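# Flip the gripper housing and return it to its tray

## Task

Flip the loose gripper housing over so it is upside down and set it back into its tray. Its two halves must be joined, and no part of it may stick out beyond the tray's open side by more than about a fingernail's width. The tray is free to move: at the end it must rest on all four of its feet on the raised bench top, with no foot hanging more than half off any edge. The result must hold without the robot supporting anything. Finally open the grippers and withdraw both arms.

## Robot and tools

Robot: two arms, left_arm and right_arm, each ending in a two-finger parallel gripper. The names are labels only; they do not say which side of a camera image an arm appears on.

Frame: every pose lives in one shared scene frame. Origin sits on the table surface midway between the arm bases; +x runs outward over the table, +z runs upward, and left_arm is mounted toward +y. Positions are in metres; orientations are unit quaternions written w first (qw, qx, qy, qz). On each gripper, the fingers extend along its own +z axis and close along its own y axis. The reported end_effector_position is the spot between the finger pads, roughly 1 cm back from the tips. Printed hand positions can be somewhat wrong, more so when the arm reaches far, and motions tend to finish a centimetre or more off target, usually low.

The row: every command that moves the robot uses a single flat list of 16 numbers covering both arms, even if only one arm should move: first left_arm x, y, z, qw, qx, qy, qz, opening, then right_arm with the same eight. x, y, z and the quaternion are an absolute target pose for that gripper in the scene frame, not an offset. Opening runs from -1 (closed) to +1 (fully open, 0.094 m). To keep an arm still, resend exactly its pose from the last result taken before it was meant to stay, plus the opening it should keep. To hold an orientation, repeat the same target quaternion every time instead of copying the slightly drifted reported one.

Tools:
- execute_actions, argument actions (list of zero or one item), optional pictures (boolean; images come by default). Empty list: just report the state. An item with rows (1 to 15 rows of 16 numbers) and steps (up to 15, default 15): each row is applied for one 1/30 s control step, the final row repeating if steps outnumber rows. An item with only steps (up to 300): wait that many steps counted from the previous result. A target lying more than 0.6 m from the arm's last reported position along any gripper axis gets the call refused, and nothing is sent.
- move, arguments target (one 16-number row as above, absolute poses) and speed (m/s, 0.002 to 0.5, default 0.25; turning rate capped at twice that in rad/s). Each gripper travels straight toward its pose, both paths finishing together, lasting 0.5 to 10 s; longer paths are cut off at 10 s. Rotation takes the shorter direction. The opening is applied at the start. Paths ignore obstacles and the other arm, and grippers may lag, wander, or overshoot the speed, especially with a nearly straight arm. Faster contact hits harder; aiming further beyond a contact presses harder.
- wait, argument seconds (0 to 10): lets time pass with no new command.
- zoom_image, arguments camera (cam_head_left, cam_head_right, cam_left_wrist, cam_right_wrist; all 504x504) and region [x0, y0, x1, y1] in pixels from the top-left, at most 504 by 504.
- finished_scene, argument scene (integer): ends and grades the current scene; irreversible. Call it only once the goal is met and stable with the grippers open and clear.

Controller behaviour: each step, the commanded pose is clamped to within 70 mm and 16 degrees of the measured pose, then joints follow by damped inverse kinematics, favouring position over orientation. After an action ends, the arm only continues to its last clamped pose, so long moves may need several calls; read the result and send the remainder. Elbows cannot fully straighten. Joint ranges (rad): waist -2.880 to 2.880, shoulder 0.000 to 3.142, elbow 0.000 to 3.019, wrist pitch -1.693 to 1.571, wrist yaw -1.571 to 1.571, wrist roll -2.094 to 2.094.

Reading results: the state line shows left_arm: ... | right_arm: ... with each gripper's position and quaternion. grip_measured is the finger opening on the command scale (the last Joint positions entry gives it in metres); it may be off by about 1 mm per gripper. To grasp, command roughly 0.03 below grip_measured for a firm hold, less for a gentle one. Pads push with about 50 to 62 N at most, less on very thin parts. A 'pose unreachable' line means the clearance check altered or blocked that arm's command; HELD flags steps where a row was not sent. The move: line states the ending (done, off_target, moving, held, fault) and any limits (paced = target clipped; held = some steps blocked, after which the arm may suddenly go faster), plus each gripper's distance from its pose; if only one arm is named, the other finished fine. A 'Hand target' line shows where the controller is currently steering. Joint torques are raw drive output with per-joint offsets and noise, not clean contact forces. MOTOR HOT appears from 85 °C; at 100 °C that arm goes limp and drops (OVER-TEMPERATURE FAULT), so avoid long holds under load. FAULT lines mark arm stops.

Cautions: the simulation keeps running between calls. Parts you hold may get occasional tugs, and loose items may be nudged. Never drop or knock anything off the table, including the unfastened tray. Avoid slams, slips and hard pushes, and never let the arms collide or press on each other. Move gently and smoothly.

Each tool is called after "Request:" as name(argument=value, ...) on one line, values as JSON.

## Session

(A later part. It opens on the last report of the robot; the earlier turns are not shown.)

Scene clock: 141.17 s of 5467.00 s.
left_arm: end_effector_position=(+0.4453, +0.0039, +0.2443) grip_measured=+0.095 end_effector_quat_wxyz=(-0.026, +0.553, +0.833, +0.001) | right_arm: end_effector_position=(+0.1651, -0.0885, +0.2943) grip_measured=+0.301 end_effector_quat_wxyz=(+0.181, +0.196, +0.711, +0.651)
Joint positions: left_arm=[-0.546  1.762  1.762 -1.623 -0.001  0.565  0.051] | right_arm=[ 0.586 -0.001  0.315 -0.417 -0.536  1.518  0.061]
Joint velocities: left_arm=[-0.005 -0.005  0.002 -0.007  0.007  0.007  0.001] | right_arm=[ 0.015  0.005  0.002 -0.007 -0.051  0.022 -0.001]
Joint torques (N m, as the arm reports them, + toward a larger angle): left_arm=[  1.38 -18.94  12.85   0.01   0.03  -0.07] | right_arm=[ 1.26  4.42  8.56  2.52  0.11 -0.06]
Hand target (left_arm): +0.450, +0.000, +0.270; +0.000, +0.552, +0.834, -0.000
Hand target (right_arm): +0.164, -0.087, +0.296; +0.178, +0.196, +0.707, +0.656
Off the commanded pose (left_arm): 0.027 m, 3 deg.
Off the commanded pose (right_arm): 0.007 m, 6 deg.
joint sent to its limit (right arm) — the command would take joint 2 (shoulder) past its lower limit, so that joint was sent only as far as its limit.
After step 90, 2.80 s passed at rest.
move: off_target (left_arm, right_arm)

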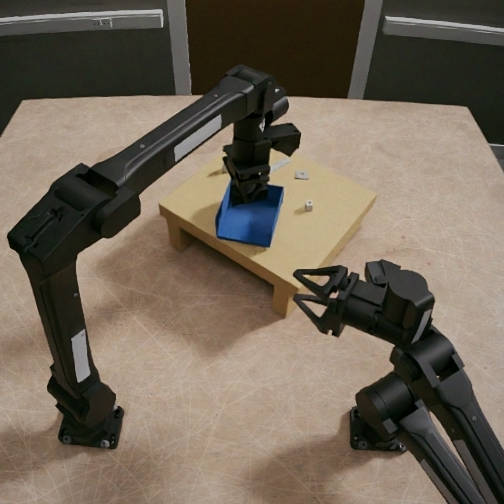

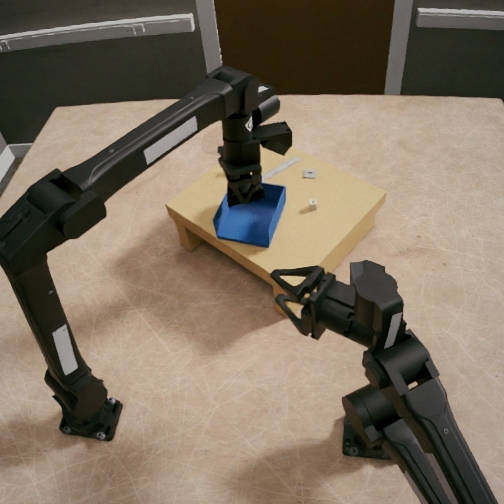

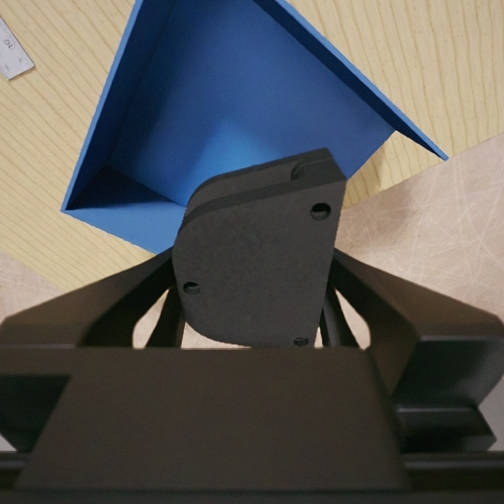

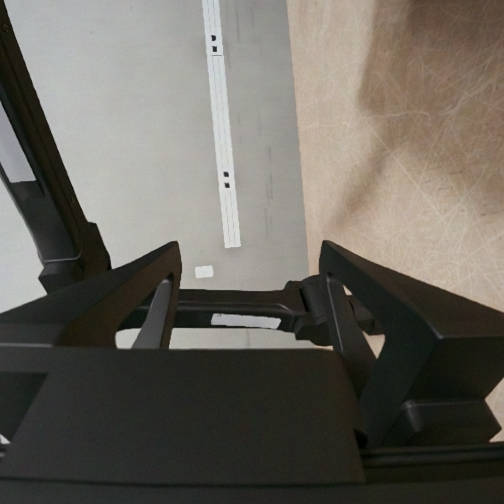

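Request:
move(target=[0.30,0.13,0.26,0.0,-0.462,0.887,0,0.0,0.22,0.015,0.265,0.2126,0.2126,0.6744,0.6744,0.3], speed=0.25)

Scene clock: 148.07 s of 5467.00 s.
left_arm: end_effector_position=(+0.2988, +0.1261, +0.2583) grip_measured=+0.095 end_effector_quat_wxyz=(-0.003, -0.453, +0.892, +0.003) | right_arm: end_effector_position=(+0.2247, +0.0153, +0.2625) grip_measured=+0.301 end_effector_quat_wxyz=(+0.213, +0.216, +0.678, +0.670)
Joint positions: left_arm=[-0.495  1.233  1.217 -1.564  0.002 -1.496  0.051] | right_arm=[ 0.989  0.661  0.254  0.394 -0.058  1.571  0.061]
Joint velocities: left_arm=[ 0.005 -0.005 -0.022 -0.002 -0.066 -0.081 -0.   ] | right_arm=[ 0.005  0.005  0.002  0.007  0.022  0.022 -0.   ]
Joint torques (N m, as the arm reports them, + toward a larger angle): left_arm=[ 2.12 -8.6   9.4   0.44 -0.25 -0.11] | right_arm=[ 1.02  0.33  8.46  2.67  0.17 -0.06]
Hand target (left_arm): +0.300, +0.129, +0.261; +0.000, -0.462, +0.887, +0.000
Hand target (right_arm): +0.223, +0.018, +0.266; +0.210, +0.216, +0.673, +0.676
Off the commanded pose (left_arm): 0.004 m, 1 deg.
Off the commanded pose (right_arm): 0.005 m, 1 deg.
move: done

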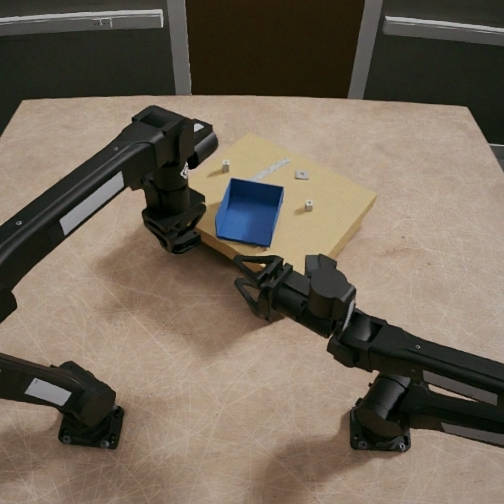

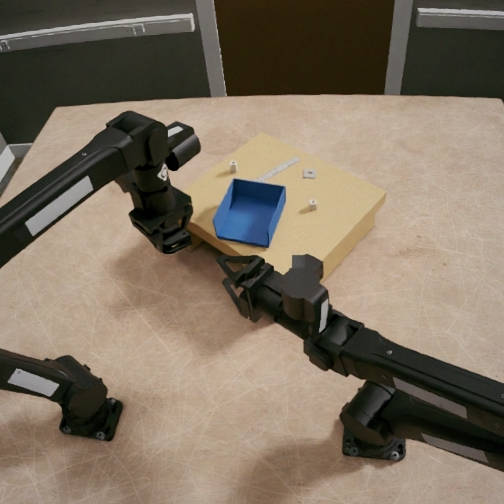

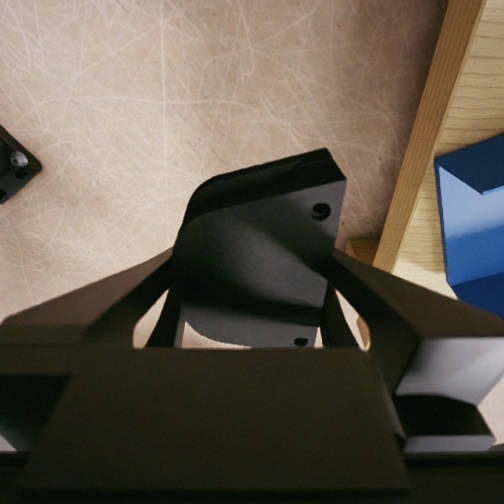

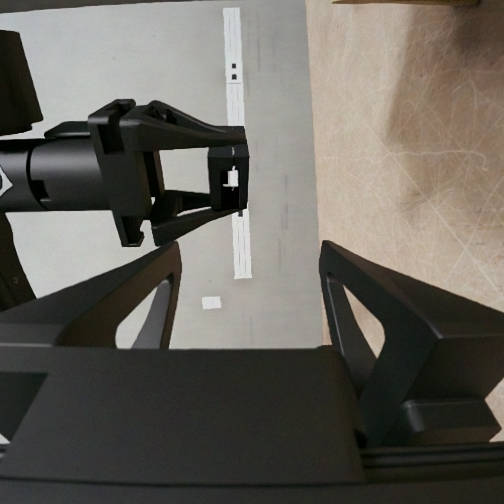

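Request:
move(target=[0.30,0.13,0.26,0.0,-0.462,0.887,0,0.0,0.2615,0.073,0.282,0.2126,0.2126,0.6744,0.6744,0.1], speed=0.08)

Scene clock: 152.53 s of 5467.00 s.
left_arm: end_effector_position=(+0.2983, +0.1270, +0.2568) grip_measured=+0.095 end_effector_quat_wxyz=(-0.004, -0.455, +0.891, +0.005) | right_arm: end_effector_position=(+0.2564, +0.0613, +0.2533) grip_measured=+0.101 end_effector_quat_wxyz=(+0.207, +0.221, +0.693, +0.655)
Joint positions: left_arm=[-0.494  1.233  1.213 -1.564  0.002 -1.499  0.051] | right_arm=[ 1.005  0.933  0.358  0.517 -0.044  1.571  0.052]
Joint velocities: left_arm=[-0.015 -0.005  0.007 -0.007  0.051 -0.007  0.   ] | right_arm=[ 0.005 -0.005  0.002 -0.007  0.007 -0.007 -0.   ]
Joint torques (N m, as the arm reports them, + toward a larger angle): left_arm=[ 2.   -9.31  9.27  0.59 -0.24 -0.13] | right_arm=[ 1.13 -2.18 11.23  2.67  0.17 -0.16]
Hand target (left_arm): +0.300, +0.130, +0.260; +0.000, -0.462, +0.887, -0.000
Hand target (right_arm): +0.261, +0.072, +0.282; +0.212, +0.213, +0.674, +0.674
Off the commanded pose (left_arm): 0.005 m, 1 deg.
Off the commanded pose (right_arm): 0.031 m, 3 deg.
After step 90, 0.23 s passed at rest.
move: off_target (right_arm)

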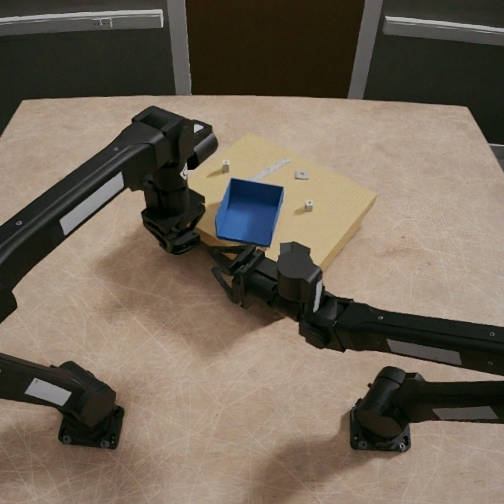

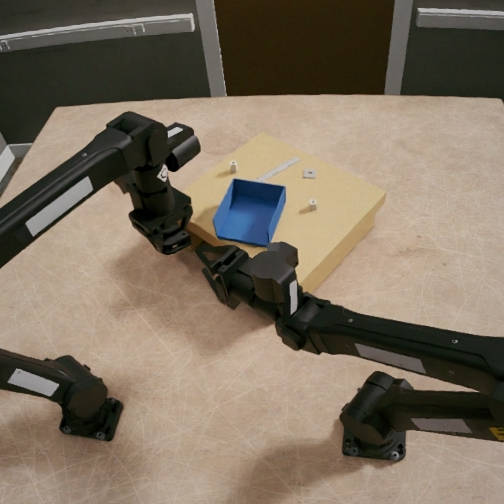

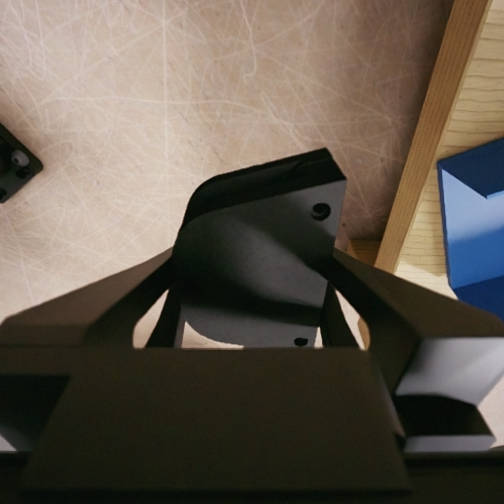

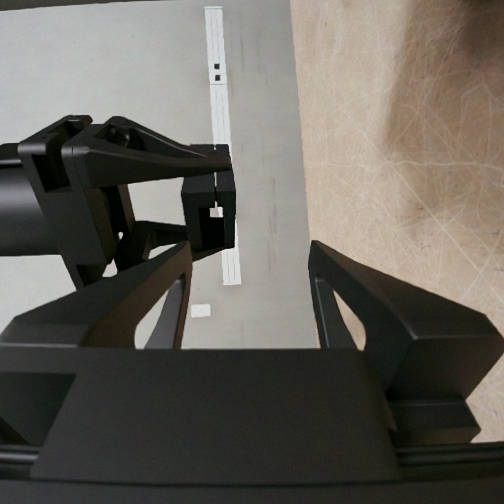

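Request:
move(target=[0.295,0.123,0.243,0.0,-0.462,0.887,0,0.0,0.2564,0.0613,0.262,0.2156,0.2096,0.665,0.684,0.1], speed=0.05)

Scene clock: 157.30 s of 5467.00 s.
left_arm: end_effector_position=(+0.2945, +0.1264, +0.2398) grip_measured=+0.095 end_effector_quat_wxyz=(-0.006, -0.461, +0.887, +0.009) | right_arm: end_effector_position=(+0.2562, +0.0613, +0.2654) grip_measured=+0.101 end_effector_quat_wxyz=(+0.217, +0.211, +0.665, +0.683)
Joint positions: left_arm=[-0.501  1.233  1.168 -1.528  0.002 -1.52   0.051] | right_arm=[ 1.005  0.956  0.342  0.642 -0.045  1.571  0.052]
Joint velocities: left_arm=[-0.005 -0.005 -0.007 -0.012 -0.081 -0.037 -0.001] | right_arm=[-0.005 -0.005 -0.007  0.022  0.007  0.007  0.   ]
Joint torques (N m, as the arm reports them, + toward a larger angle): left_arm=[ 0.5  -9.33  9.3   0.82 -0.2  -0.15] | right_arm=[ 0.09 -2.14  7.05  2.68 -0.15 -0.16]
Hand target (left_arm): +0.295, +0.123, +0.243; -0.000, -0.462, +0.887, +0.000
Hand target (right_arm): +0.256, +0.061, +0.262; +0.216, +0.210, +0.665, +0.683
Off the commanded pose (left_arm): 0.005 m, 1 deg.
Off the commanded pose (right_arm): 0.003 m, 0 deg.
After step 90, 0.67 s passed at rest.
move: done

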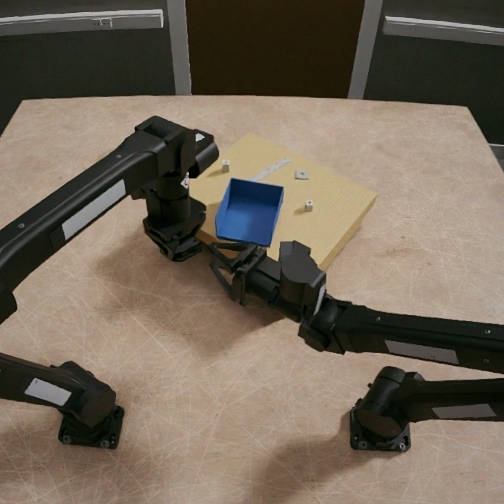

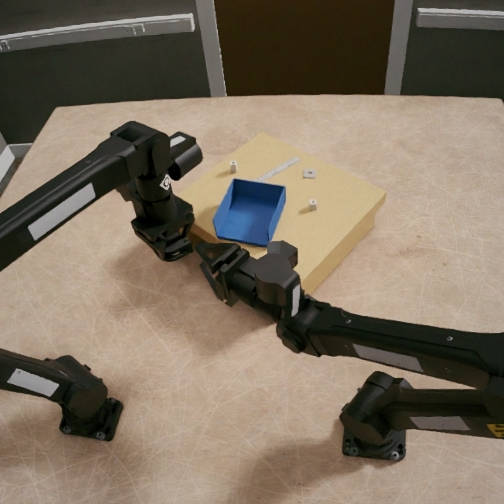

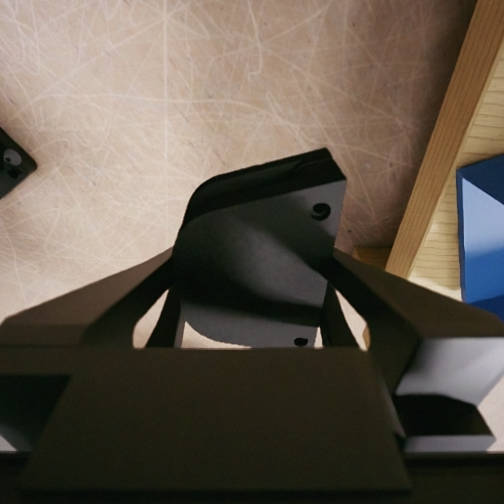

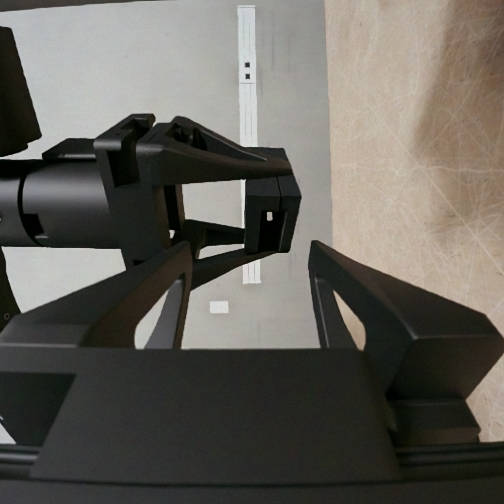

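Request:
move(target=[0.283,0.097,0.243,0.0,-0.462,0.887,0,0.0,0.2564,0.0613,0.249,0.2156,0.2096,0.665,0.684,0.1], speed=0.04)

Scene clock: 160.67 s of 5467.00 s.
left_arm: end_effector_position=(+0.2785, +0.1023, +0.2398) grip_measured=+0.095 end_effector_quat_wxyz=(-0.005, -0.459, +0.888, +0.008) | right_arm: end_effector_position=(+0.2565, +0.0623, +0.2517) grip_measured=+0.101 end_effector_quat_wxyz=(+0.216, +0.210, +0.665, +0.683)
Joint positions: left_arm=[-0.587  1.233  1.168 -1.525  0.002 -1.602  0.051] | right_arm=[ 1.005  1.004  0.321  0.71  -0.047  1.571  0.052]
Joint velocities: left_arm=[-0.005 -0.005  0.007  0.007 -0.095 -0.066  0.001] | right_arm=[-0.005 -0.015  0.007  0.002 -0.051  0.037  0.   ]
Joint torques (N m, as the arm reports them, + toward a larger angle): left_arm=[ 0.67 -8.1  10.22  0.88 -0.16 -0.19] | right_arm=[ 0.02 -2.5   6.71  2.58 -0.14 -0.15]
Hand target (left_arm): +0.283, +0.097, +0.243; -0.001, -0.462, +0.887, -0.000
Hand target (right_arm): +0.257, +0.062, +0.249; +0.216, +0.210, +0.665, +0.684
Off the commanded pose (left_arm): 0.008 m, 1 deg.
Off the commanded pose (right_arm): 0.003 m, 0 deg.
move: done

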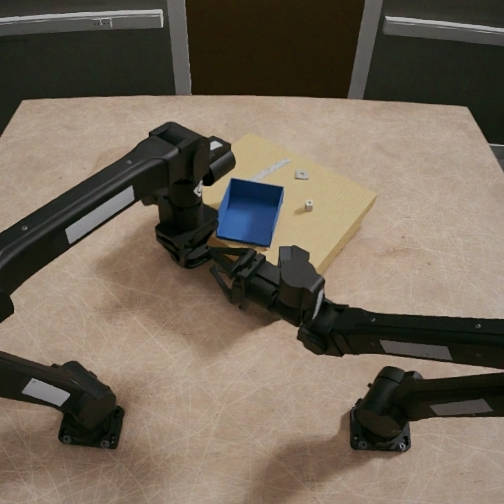

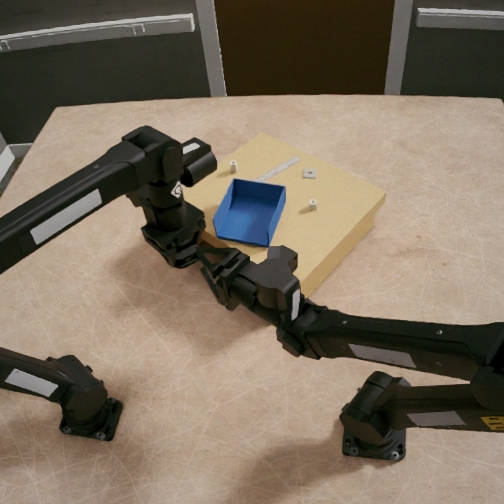

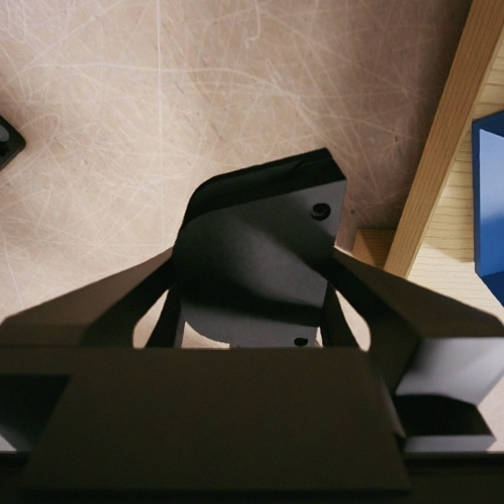

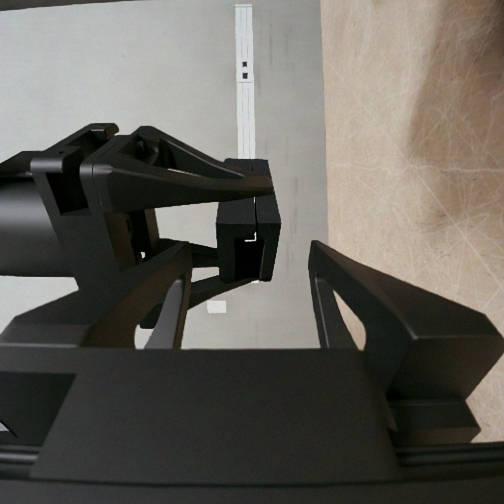

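Request:
move(target=[0.268,0.071,0.243,0.0,-0.462,0.887,0,0.0,0.2564,0.0613,0.249,0.2156,0.2096,0.665,0.684,-0.12], speed=0.03)

Scene clock: 163.93 s of 5467.00 s.
left_arm: end_effector_position=(+0.2614, +0.0794, +0.2374) grip_measured=+0.095 end_effector_quat_wxyz=(-0.005, -0.459, +0.888, +0.011) | right_arm: end_effector_position=(+0.2565, +0.0623, +0.2518) grip_measured=-0.118 end_effector_quat_wxyz=(+0.216, +0.210, +0.665, +0.683)
Joint positions: left_arm=[-0.672  1.24   1.168 -1.523  0.002 -1.688  0.051] | right_arm=[ 1.005  1.004  0.321  0.71  -0.047  1.571  0.041]
Joint velocities: left_arm=[ 0.005 -0.005  0.002 -0.017 -0.066 -0.022  0.   ] | right_arm=[-0.005  0.005 -0.007 -0.012 -0.022  0.022  0.   ]
Joint torques (N m, as the arm reports them, + toward a larger angle): left_arm=[ 0.92 -7.56 11.16  0.89 -0.15 -0.13] | right_arm=[ 0.02 -2.62  6.72  2.6  -0.15 -0.15]
Hand target (left_arm): +0.268, +0.071, +0.243; -0.001, -0.462, +0.887, -0.001
Hand target (right_arm): +0.256, +0.061, +0.249; +0.216, +0.210, +0.665, +0.684
Off the commanded pose (left_arm): 0.012 m, 1 deg.
Off the commanded pose (right_arm): 0.003 m, 0 deg.
move: off_target (left_arm)

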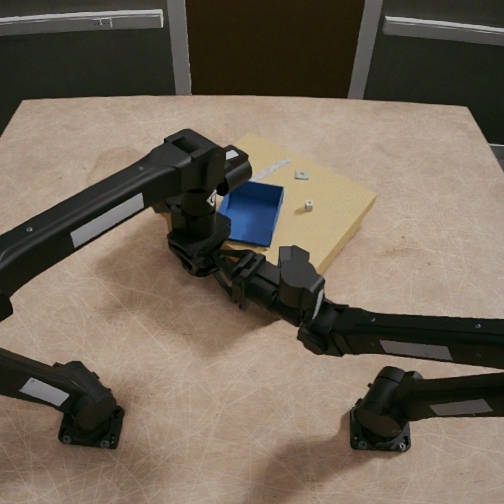

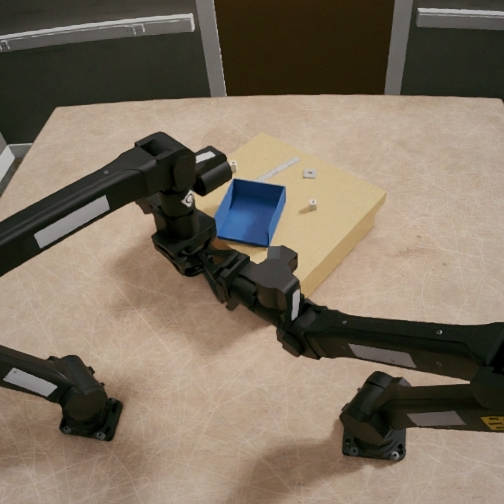

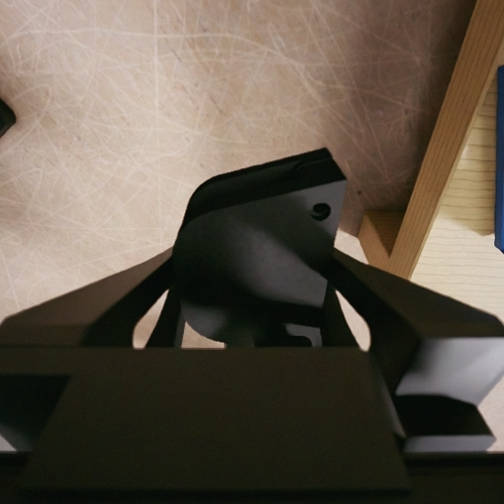

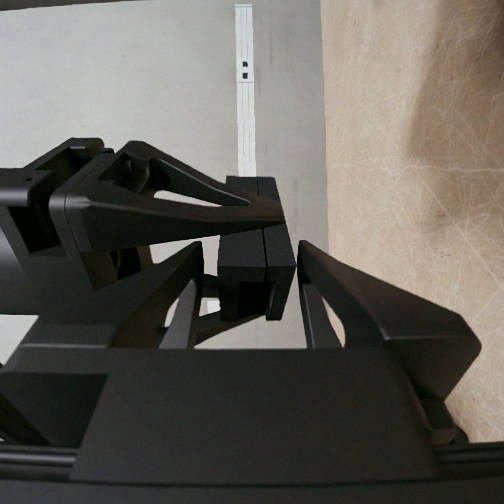

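Request:
move(target=[0.26,0.061,0.243,0.0,-0.462,0.887,0,0.0,0.248,0.068,0.247,0.2156,0.2096,0.665,0.684,-0.12], speed=0.02)

Scene clock: 166.77 s of 5467.00 s.
left_arm: end_effector_position=(+0.2535, +0.0706, +0.2368) grip_measured=+0.095 end_effector_quat_wxyz=(-0.005, -0.460, +0.888, +0.012) | right_arm: end_effector_position=(+0.2508, +0.0672, +0.2519) grip_measured=-0.118 end_effector_quat_wxyz=(+0.217, +0.211, +0.664, +0.684)
Joint positions: left_arm=[-0.707  1.242  1.168 -1.523  0.002 -1.724  0.051] | right_arm=[ 1.037  1.009  0.321  0.719 -0.011  1.571  0.041]
Joint velocities: left_arm=[ 0.005  0.005 -0.007  0.002  0.007 -0.022 -0.   ] | right_arm=[ 0.005 -0.015 -0.017  0.002  0.007 -0.007 -0.001]
Joint torques (N m, as the arm reports them, + toward a larger angle): left_arm=[-0.05 -6.8  11.32  0.88 -0.18 -0.14] | right_arm=[ 1.09 -2.43  6.52  2.72  0.16 -0.15]
Hand target (left_arm): +0.260, +0.061, +0.243; -0.001, -0.462, +0.887, -0.000
Hand target (right_arm): +0.248, +0.068, +0.247; +0.215, +0.210, +0.665, +0.684
Off the commanded pose (left_arm): 0.013 m, 2 deg.
Off the commanded pose (right_arm): 0.006 m, 0 deg.
move: off_target (left_arm)

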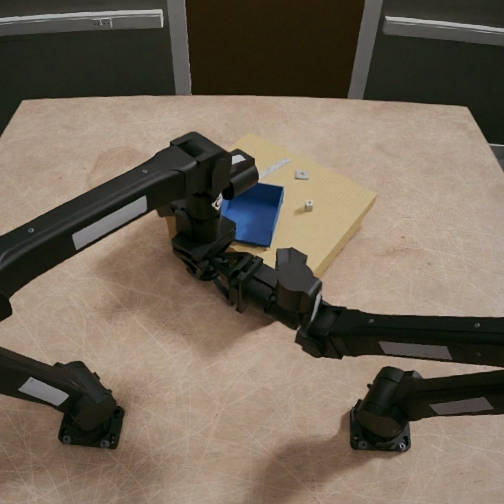

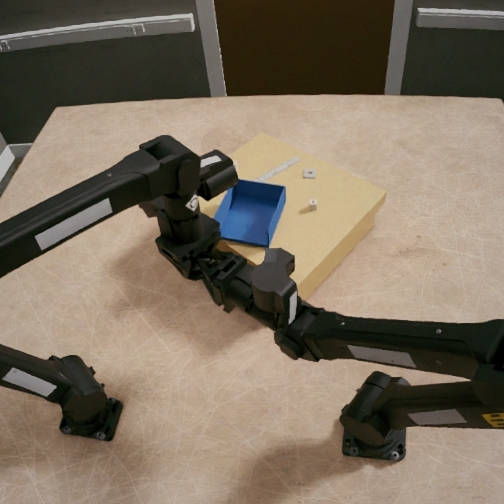

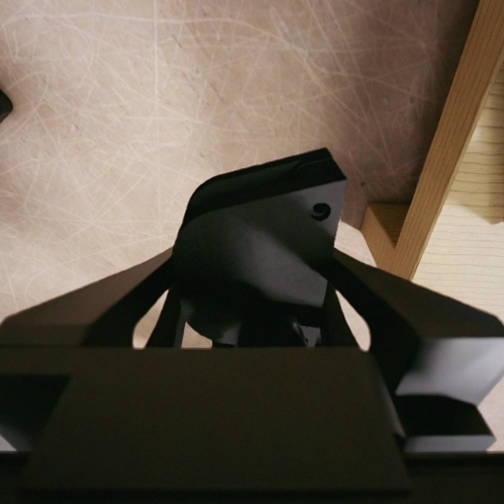

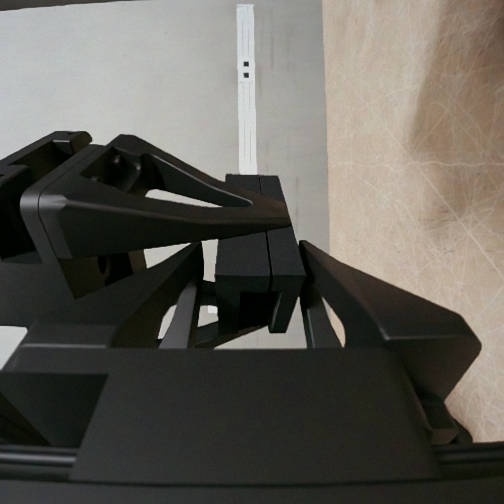

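Close right.

Request:
move(target=[0.2535,0.0706,0.2368,0.0,-0.46,0.888,0,0.0,0.2508,0.0672,0.245,0.2156,0.2096,0.665,0.684,-0.5], speed=0.02)

Request:
move(target=[0.2535,0.0706,0.2368,0.0,-0.46,0.888,0,0.6,0.2508,0.0672,0.248,0.2156,0.2096,0.665,0.684,-0.5], speed=0.02)

Scene clock: 169.97 s of 5467.00 s.
left_arm: end_effector_position=(+0.2530, +0.0708, +0.2339) grip_measured=+0.095 end_effector_quat_wxyz=(-0.004, -0.461, +0.887, +0.008) | right_arm: end_effector_position=(+0.2503, +0.0677, +0.2477) grip_measured=-0.447 end_effector_quat_wxyz=(+0.213, +0.212, +0.665, +0.684)
Joint positions: left_arm=[-0.707  1.237  1.156 -1.508  0.003 -1.726  0.051] | right_arm=[ 1.037  1.021  0.316  0.732 -0.015  1.578  0.026]
Joint velocities: left_arm=[ 0.005 -0.005  0.002 -0.002  0.007  0.007 -0.001] | right_arm=[-0.005 -0.005 -0.007  0.007 -0.037 -0.007  0.001]
Joint torques (N m, as the arm reports them, + toward a larger angle): left_arm=[ 1.24 -9.61  8.99  0.78 -0.26 -0.04] | right_arm=[ 0.05 -2.49  6.68  2.63 -0.13 -0.23]
Hand target (left_arm): +0.253, +0.071, +0.237; -0.000, -0.460, +0.888, -0.000
Hand target (right_arm): +0.251, +0.067, +0.245; +0.215, +0.210, +0.665, +0.684
Off the commanded pose (left_arm): 0.003 m, 1 deg.
Off the commanded pose (right_arm): 0.003 m, 0 deg.
move: done

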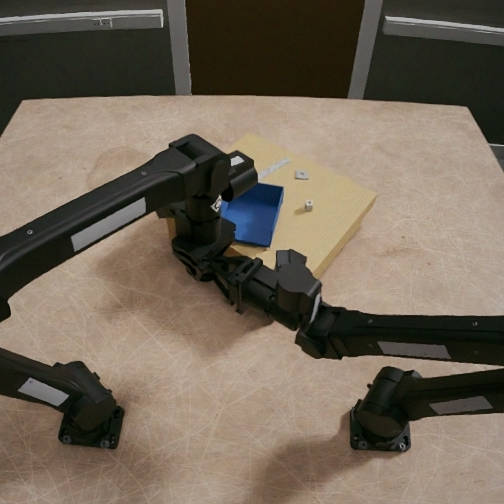

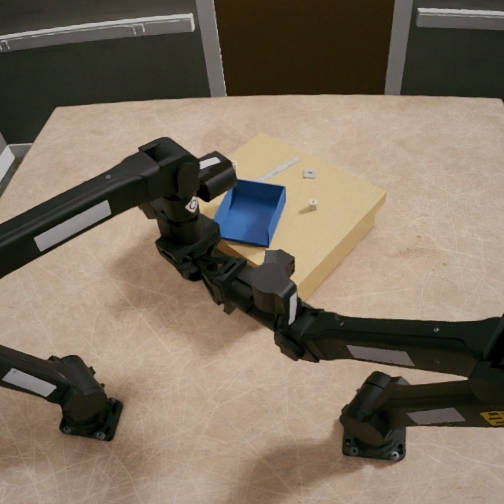

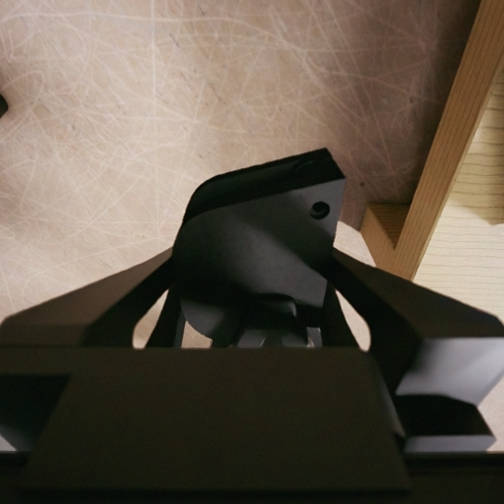

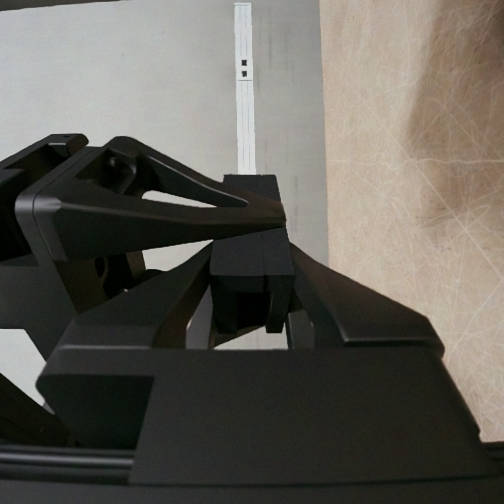

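Scene clock: 170.67 s of 5467.00 s.
left_arm: end_effector_position=(+0.2530, +0.0708, +0.2339) grip_measured=+0.598 end_effector_quat_wxyz=(-0.004, -0.461, +0.887, +0.008) | right_arm: end_effector_position=(+0.2503, +0.0677, +0.2477) grip_measured=-0.448 end_effector_quat_wxyz=(+0.213, +0.212, +0.665, +0.684)
Joint positions: left_arm=[-0.707  1.237  1.156 -1.508  0.003 -1.726  0.075] | right_arm=[ 1.037  1.021  0.316  0.732 -0.015  1.578  0.026]
Joint velocities: left_arm=[ 0.005  0.005 -0.032  0.017  0.022  0.022  0.001] | right_arm=[-0.005 -0.005  0.007  0.002 -0.007  0.051  0.   ]
Joint torques (N m, as the arm reports them, + toward a larger angle): left_arm=[ 1.05 -9.47  8.99  0.76 -0.26 -0.02] | right_arm=[-0.01 -3.61  7.04  2.08 -0.13 -0.23]
Hand target (left_arm): +0.253, +0.071, +0.237; -0.000, -0.460, +0.888, +0.000
Hand target (right_arm): +0.251, +0.067, +0.248; +0.216, +0.210, +0.665, +0.684
Off the commanded pose (left_arm): 0.003 m, 1 deg.
Off the commanded pose (right_arm): 0.001 m, 0 deg.
move: done

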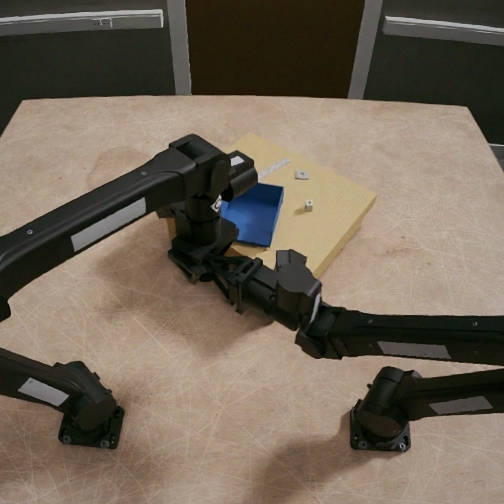

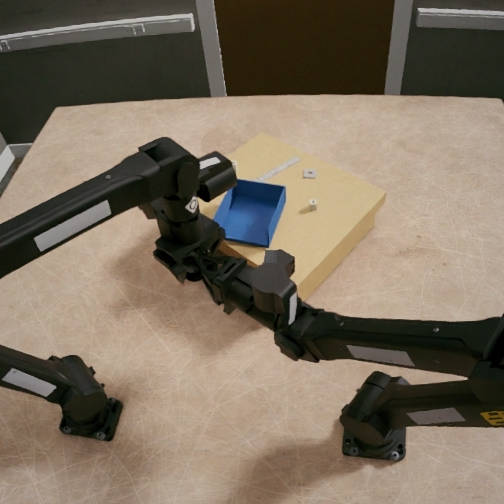

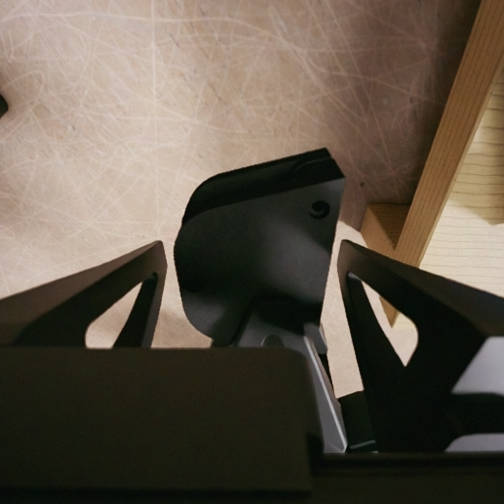

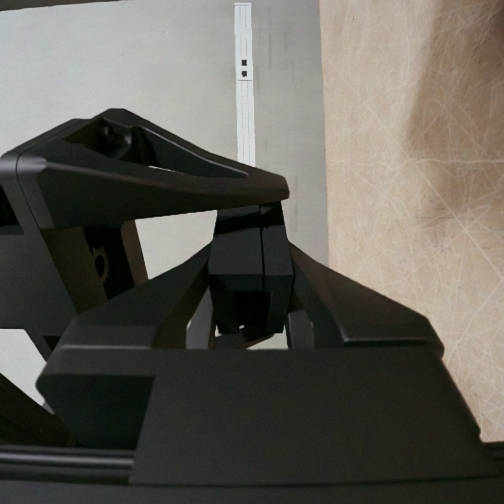

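Request:
move(target=[0.305,0.145,0.2368,0.0,-0.46,0.888,0,0.8,0.2508,0.0672,0.248,0.2156,0.2096,0.665,0.684,-0.5], speed=0.12)

Request:
move(target=[0.305,0.145,0.2368,0.0,-0.46,0.888,0,0.8,0.2508,0.0672,0.248,0.6361,-0.322,0.6184,0.3312,-0.5], speed=0.4)

Request:
move(target=[0.305,0.145,0.2368,0.0,-0.46,0.888,0,0.8,0.2508,0.0672,0.248,0.684,-0.665,0.2096,-0.2156,-0.5], speed=0.4)

Scene clock: 175.37 s of 5467.00 s.
left_arm: end_effector_position=(+0.3039, +0.1477, +0.2328) grip_measured=+0.798 end_effector_quat_wxyz=(-0.003, -0.465, +0.885, +0.009) | right_arm: end_effector_position=(+0.2503, +0.0677, +0.2477) grip_measured=-0.448 end_effector_quat_wxyz=(+0.213, +0.212, +0.665, +0.684)
Joint positions: left_arm=[-0.436  1.226  1.144 -1.508 -0.005 -1.465  0.084] | right_arm=[ 1.037  1.021  0.316  0.732 -0.015  1.578  0.026]
Joint velocities: left_arm=[ 0.005  0.005  0.012 -0.012  0.037  0.037 -0.   ] | right_arm=[ 0.005  0.005  0.002 -0.012 -0.022 -0.022  0.002]
Joint torques (N m, as the arm reports them, + toward a larger angle): left_arm=[ 1.07 -8.99  9.35  0.73 -0.16  0.02] | right_arm=[-0.07 -3.47  7.04  2.08 -0.12 -0.23]
Hand target (left_arm): +0.306, +0.147, +0.237; +0.002, -0.460, +0.888, +0.001
Hand target (right_arm): +0.251, +0.067, +0.248; +0.216, +0.210, +0.665, +0.684
Off the commanded pose (left_arm): 0.005 m, 1 deg.
Off the commanded pose (right_arm): 0.001 m, 0 deg.
After step 90, 0.43 s passed at rest.
move: done

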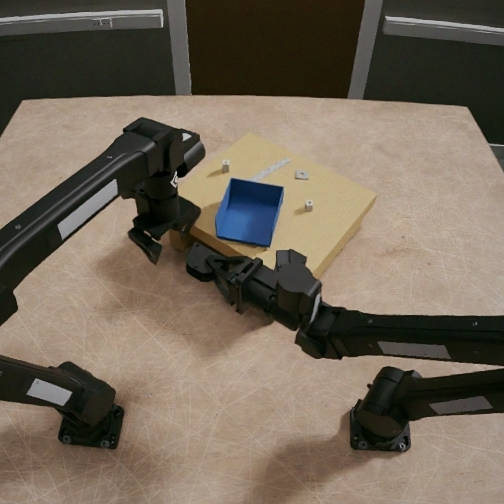

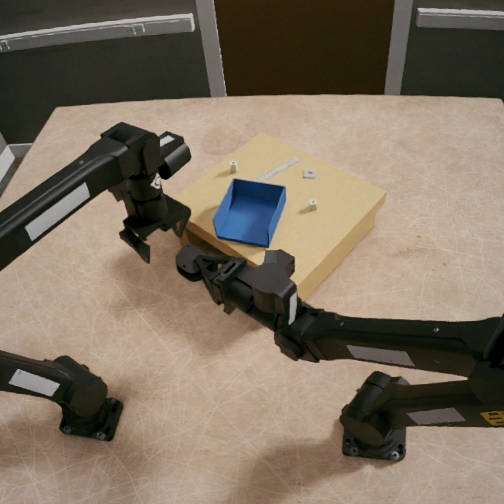

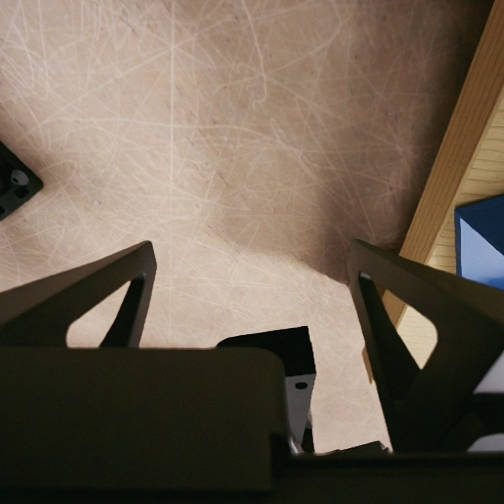

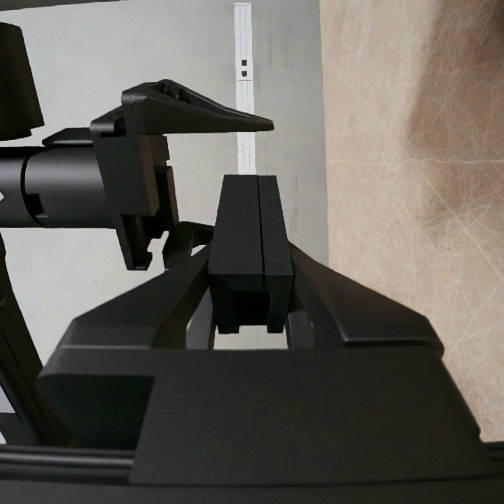

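Scene clock: 178.00 s of 5467.00 s.
left_arm: end_effector_position=(+0.3037, +0.1474, +0.2328) grip_measured=+0.798 end_effector_quat_wxyz=(-0.004, -0.465, +0.885, +0.009) | right_arm: end_effector_position=(+0.2503, +0.0677, +0.2477) grip_measured=-0.447 end_effector_quat_wxyz=(+0.633, -0.318, +0.621, +0.335)
Joint positions: left_arm=[-0.436  1.226  1.144 -1.508 -0.003 -1.465  0.084] | right_arm=[ 1.037  1.021  0.316  0.732 -0.015  0.013  0.026]
Joint velocities: left_arm=[-0.005 -0.015 -0.017 -0.007 -0.066 -0.007 -0.002] | right_arm=[ 0.015 -0.005 -0.022 -0.012 -0.007  0.037  0.   ]
Joint torques (N m, as the arm reports them, + toward a larger angle): left_arm=[ 0.94 -9.09  9.49  0.72 -0.04  0.05] | right_arm=[-0.04 -3.46  7.05  2.06 -0.12 -0.17]
Hand target (left_arm): +0.305, +0.145, +0.237; -0.000, -0.460, +0.888, +0.000
Hand target (right_arm): +0.251, +0.067, +0.248; +0.636, -0.322, +0.618, +0.331
Off the commanded pose (left_arm): 0.005 m, 1 deg.
Off the commanded pose (right_arm): 0.001 m, 1 deg.
move: done

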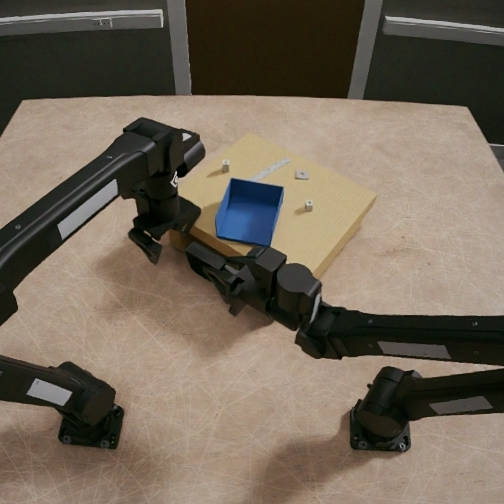

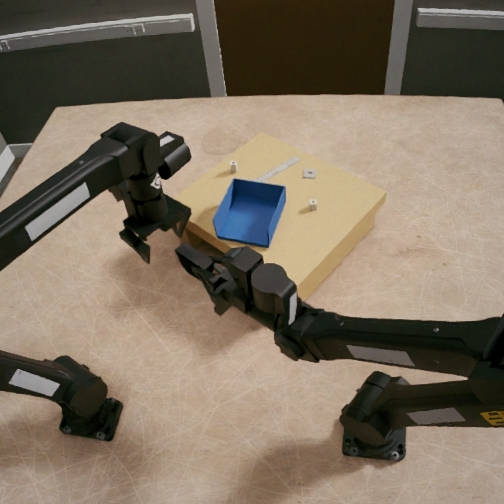

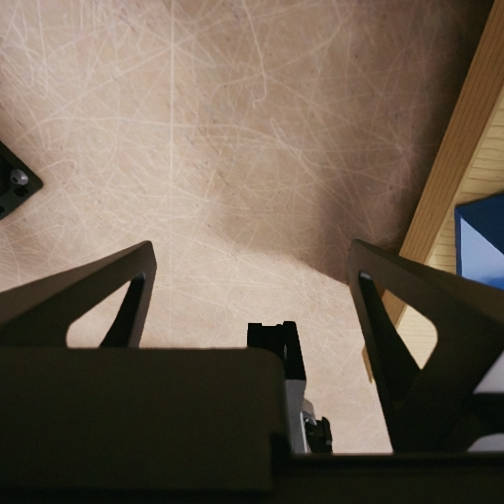

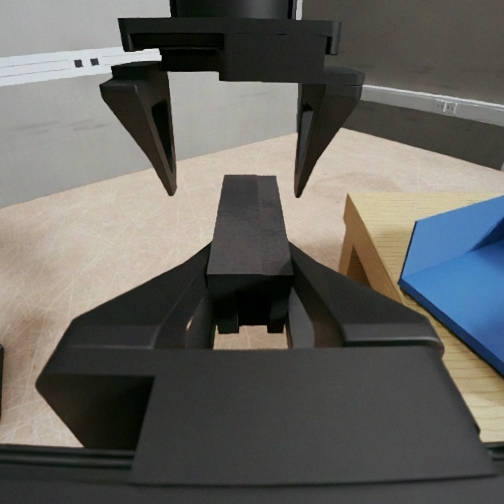

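Scene clock: 180.67 s of 5467.00 s.
left_arm: end_effector_position=(+0.3037, +0.1474, +0.2328) grip_measured=+0.798 end_effector_quat_wxyz=(-0.004, -0.465, +0.885, +0.009) | right_arm: end_effector_position=(+0.2503, +0.0677, +0.2477) grip_measured=-0.447 end_effector_quat_wxyz=(+0.685, -0.664, +0.214, -0.211)
Joint positions: left_arm=[-0.436  1.226  1.144 -1.508 -0.003 -1.465  0.084] | right_arm=[ 1.037  1.021  0.316  0.732 -0.015 -1.558  0.026]
Joint velocities: left_arm=[-0.005 -0.005 -0.002 -0.012 -0.081 -0.022  0.   ] | right_arm=[-0.015 -0.015 -0.002 -0.022 -0.037 -0.037  0.001]
Joint torques (N m, as the arm reports them, + toward a larger angle): left_arm=[ 1.09 -8.95  9.51  0.73 -0.05  0.05] | right_arm=[-0.01 -3.5   7.04  2.09 -0.13 -0.08]
Hand target (left_arm): +0.305, +0.145, +0.237; -0.000, -0.460, +0.888, +0.000
Hand target (right_arm): +0.251, +0.067, +0.248; +0.684, -0.665, +0.210, -0.216
Off the commanded pose (left_arm): 0.005 m, 1 deg.
Off the commanded pose (right_arm): 0.001 m, 1 deg.
move: done

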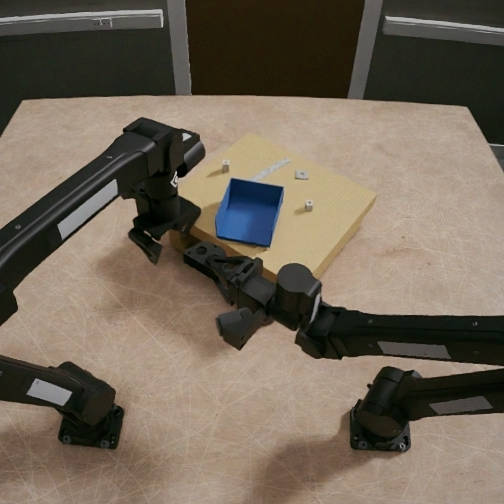

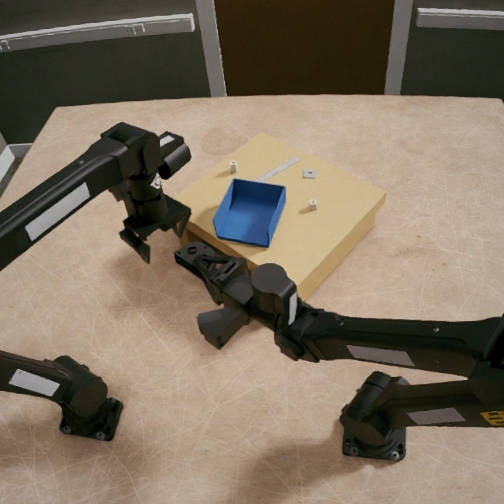

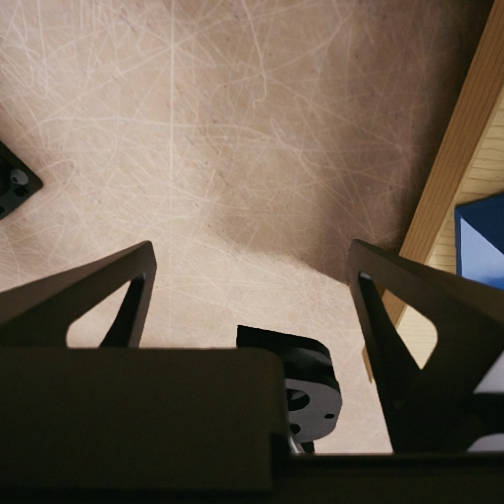

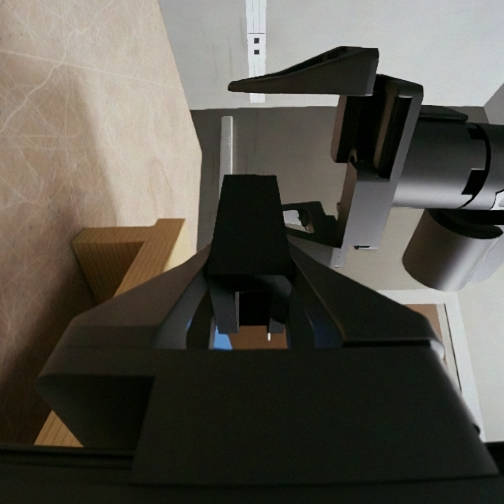

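Request:
move(target=[0.2535,0.0706,0.238,0.0,-0.46,0.888,0,0.9,0.2365,0.0775,0.2445,0.684,-0.665,0.2096,-0.2156,-0.5], speed=0.06)

Scene clock: 185.43 s of 5467.00 s.
left_arm: end_effector_position=(+0.2499, +0.0741, +0.2328) grip_measured=+0.898 end_effector_quat_wxyz=(-0.005, -0.456, +0.890, +0.009) | right_arm: end_effector_position=(+0.2387, +0.0762, +0.2459) grip_measured=-0.447 end_effector_quat_wxyz=(+0.683, -0.665, +0.216, -0.212)
Joint positions: left_arm=[-0.706  1.226  1.144 -1.508  0.004 -1.714  0.089] | right_arm=[ 1.098  1.025  0.316  0.732  0.049 -1.56   0.026]
Joint velocities: left_arm=[-0.005  0.005 -0.007  0.007 -0.022 -0.095 -0.   ] | right_arm=[-0.005  0.005 -0.007 -0.012  0.007  0.066 -0.001]
Joint torques (N m, as the arm reports them, + toward a larger angle): left_arm=[ 0.46 -8.25 10.34  0.7  -0.1  -0.18] | right_arm=[ 1.   -2.71  6.72  2.77  0.16 -0.07]
Hand target (left_arm): +0.253, +0.069, +0.238; -0.003, -0.460, +0.888, -0.001
Hand target (right_arm): +0.236, +0.078, +0.244; +0.684, -0.665, +0.210, -0.215
Off the commanded pose (left_arm): 0.007 m, 1 deg.
Off the commanded pose (right_arm): 0.003 m, 1 deg.
move: done

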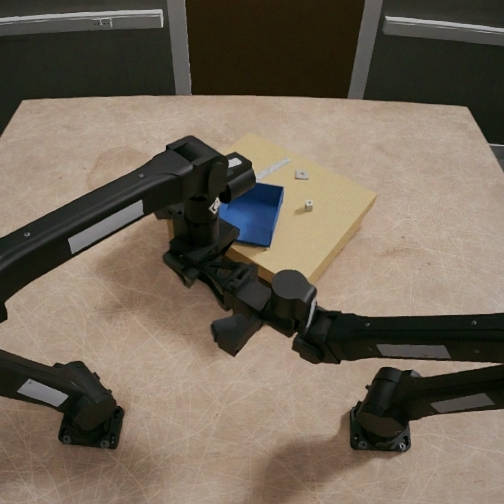

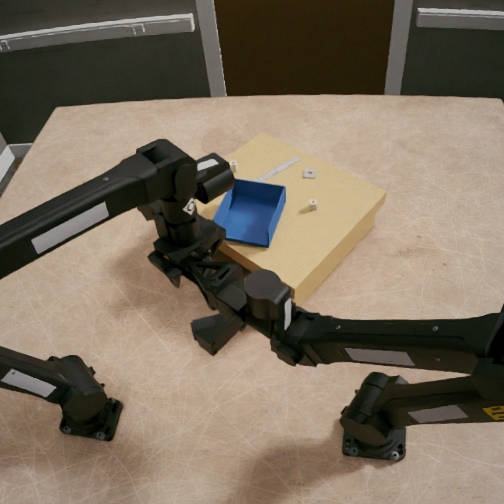

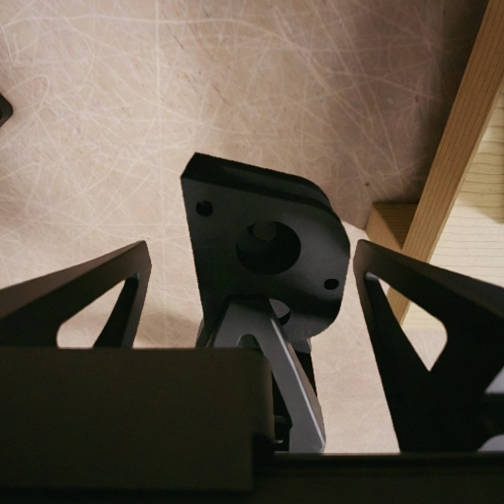

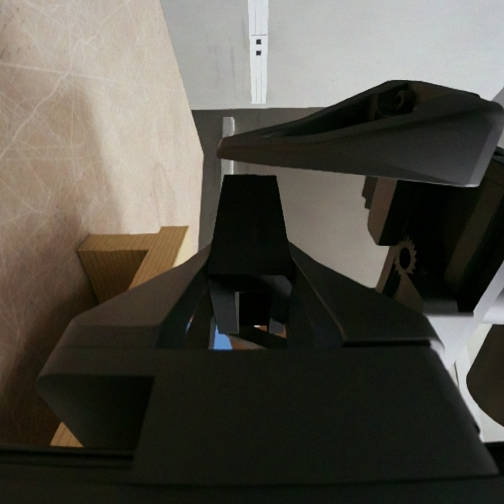

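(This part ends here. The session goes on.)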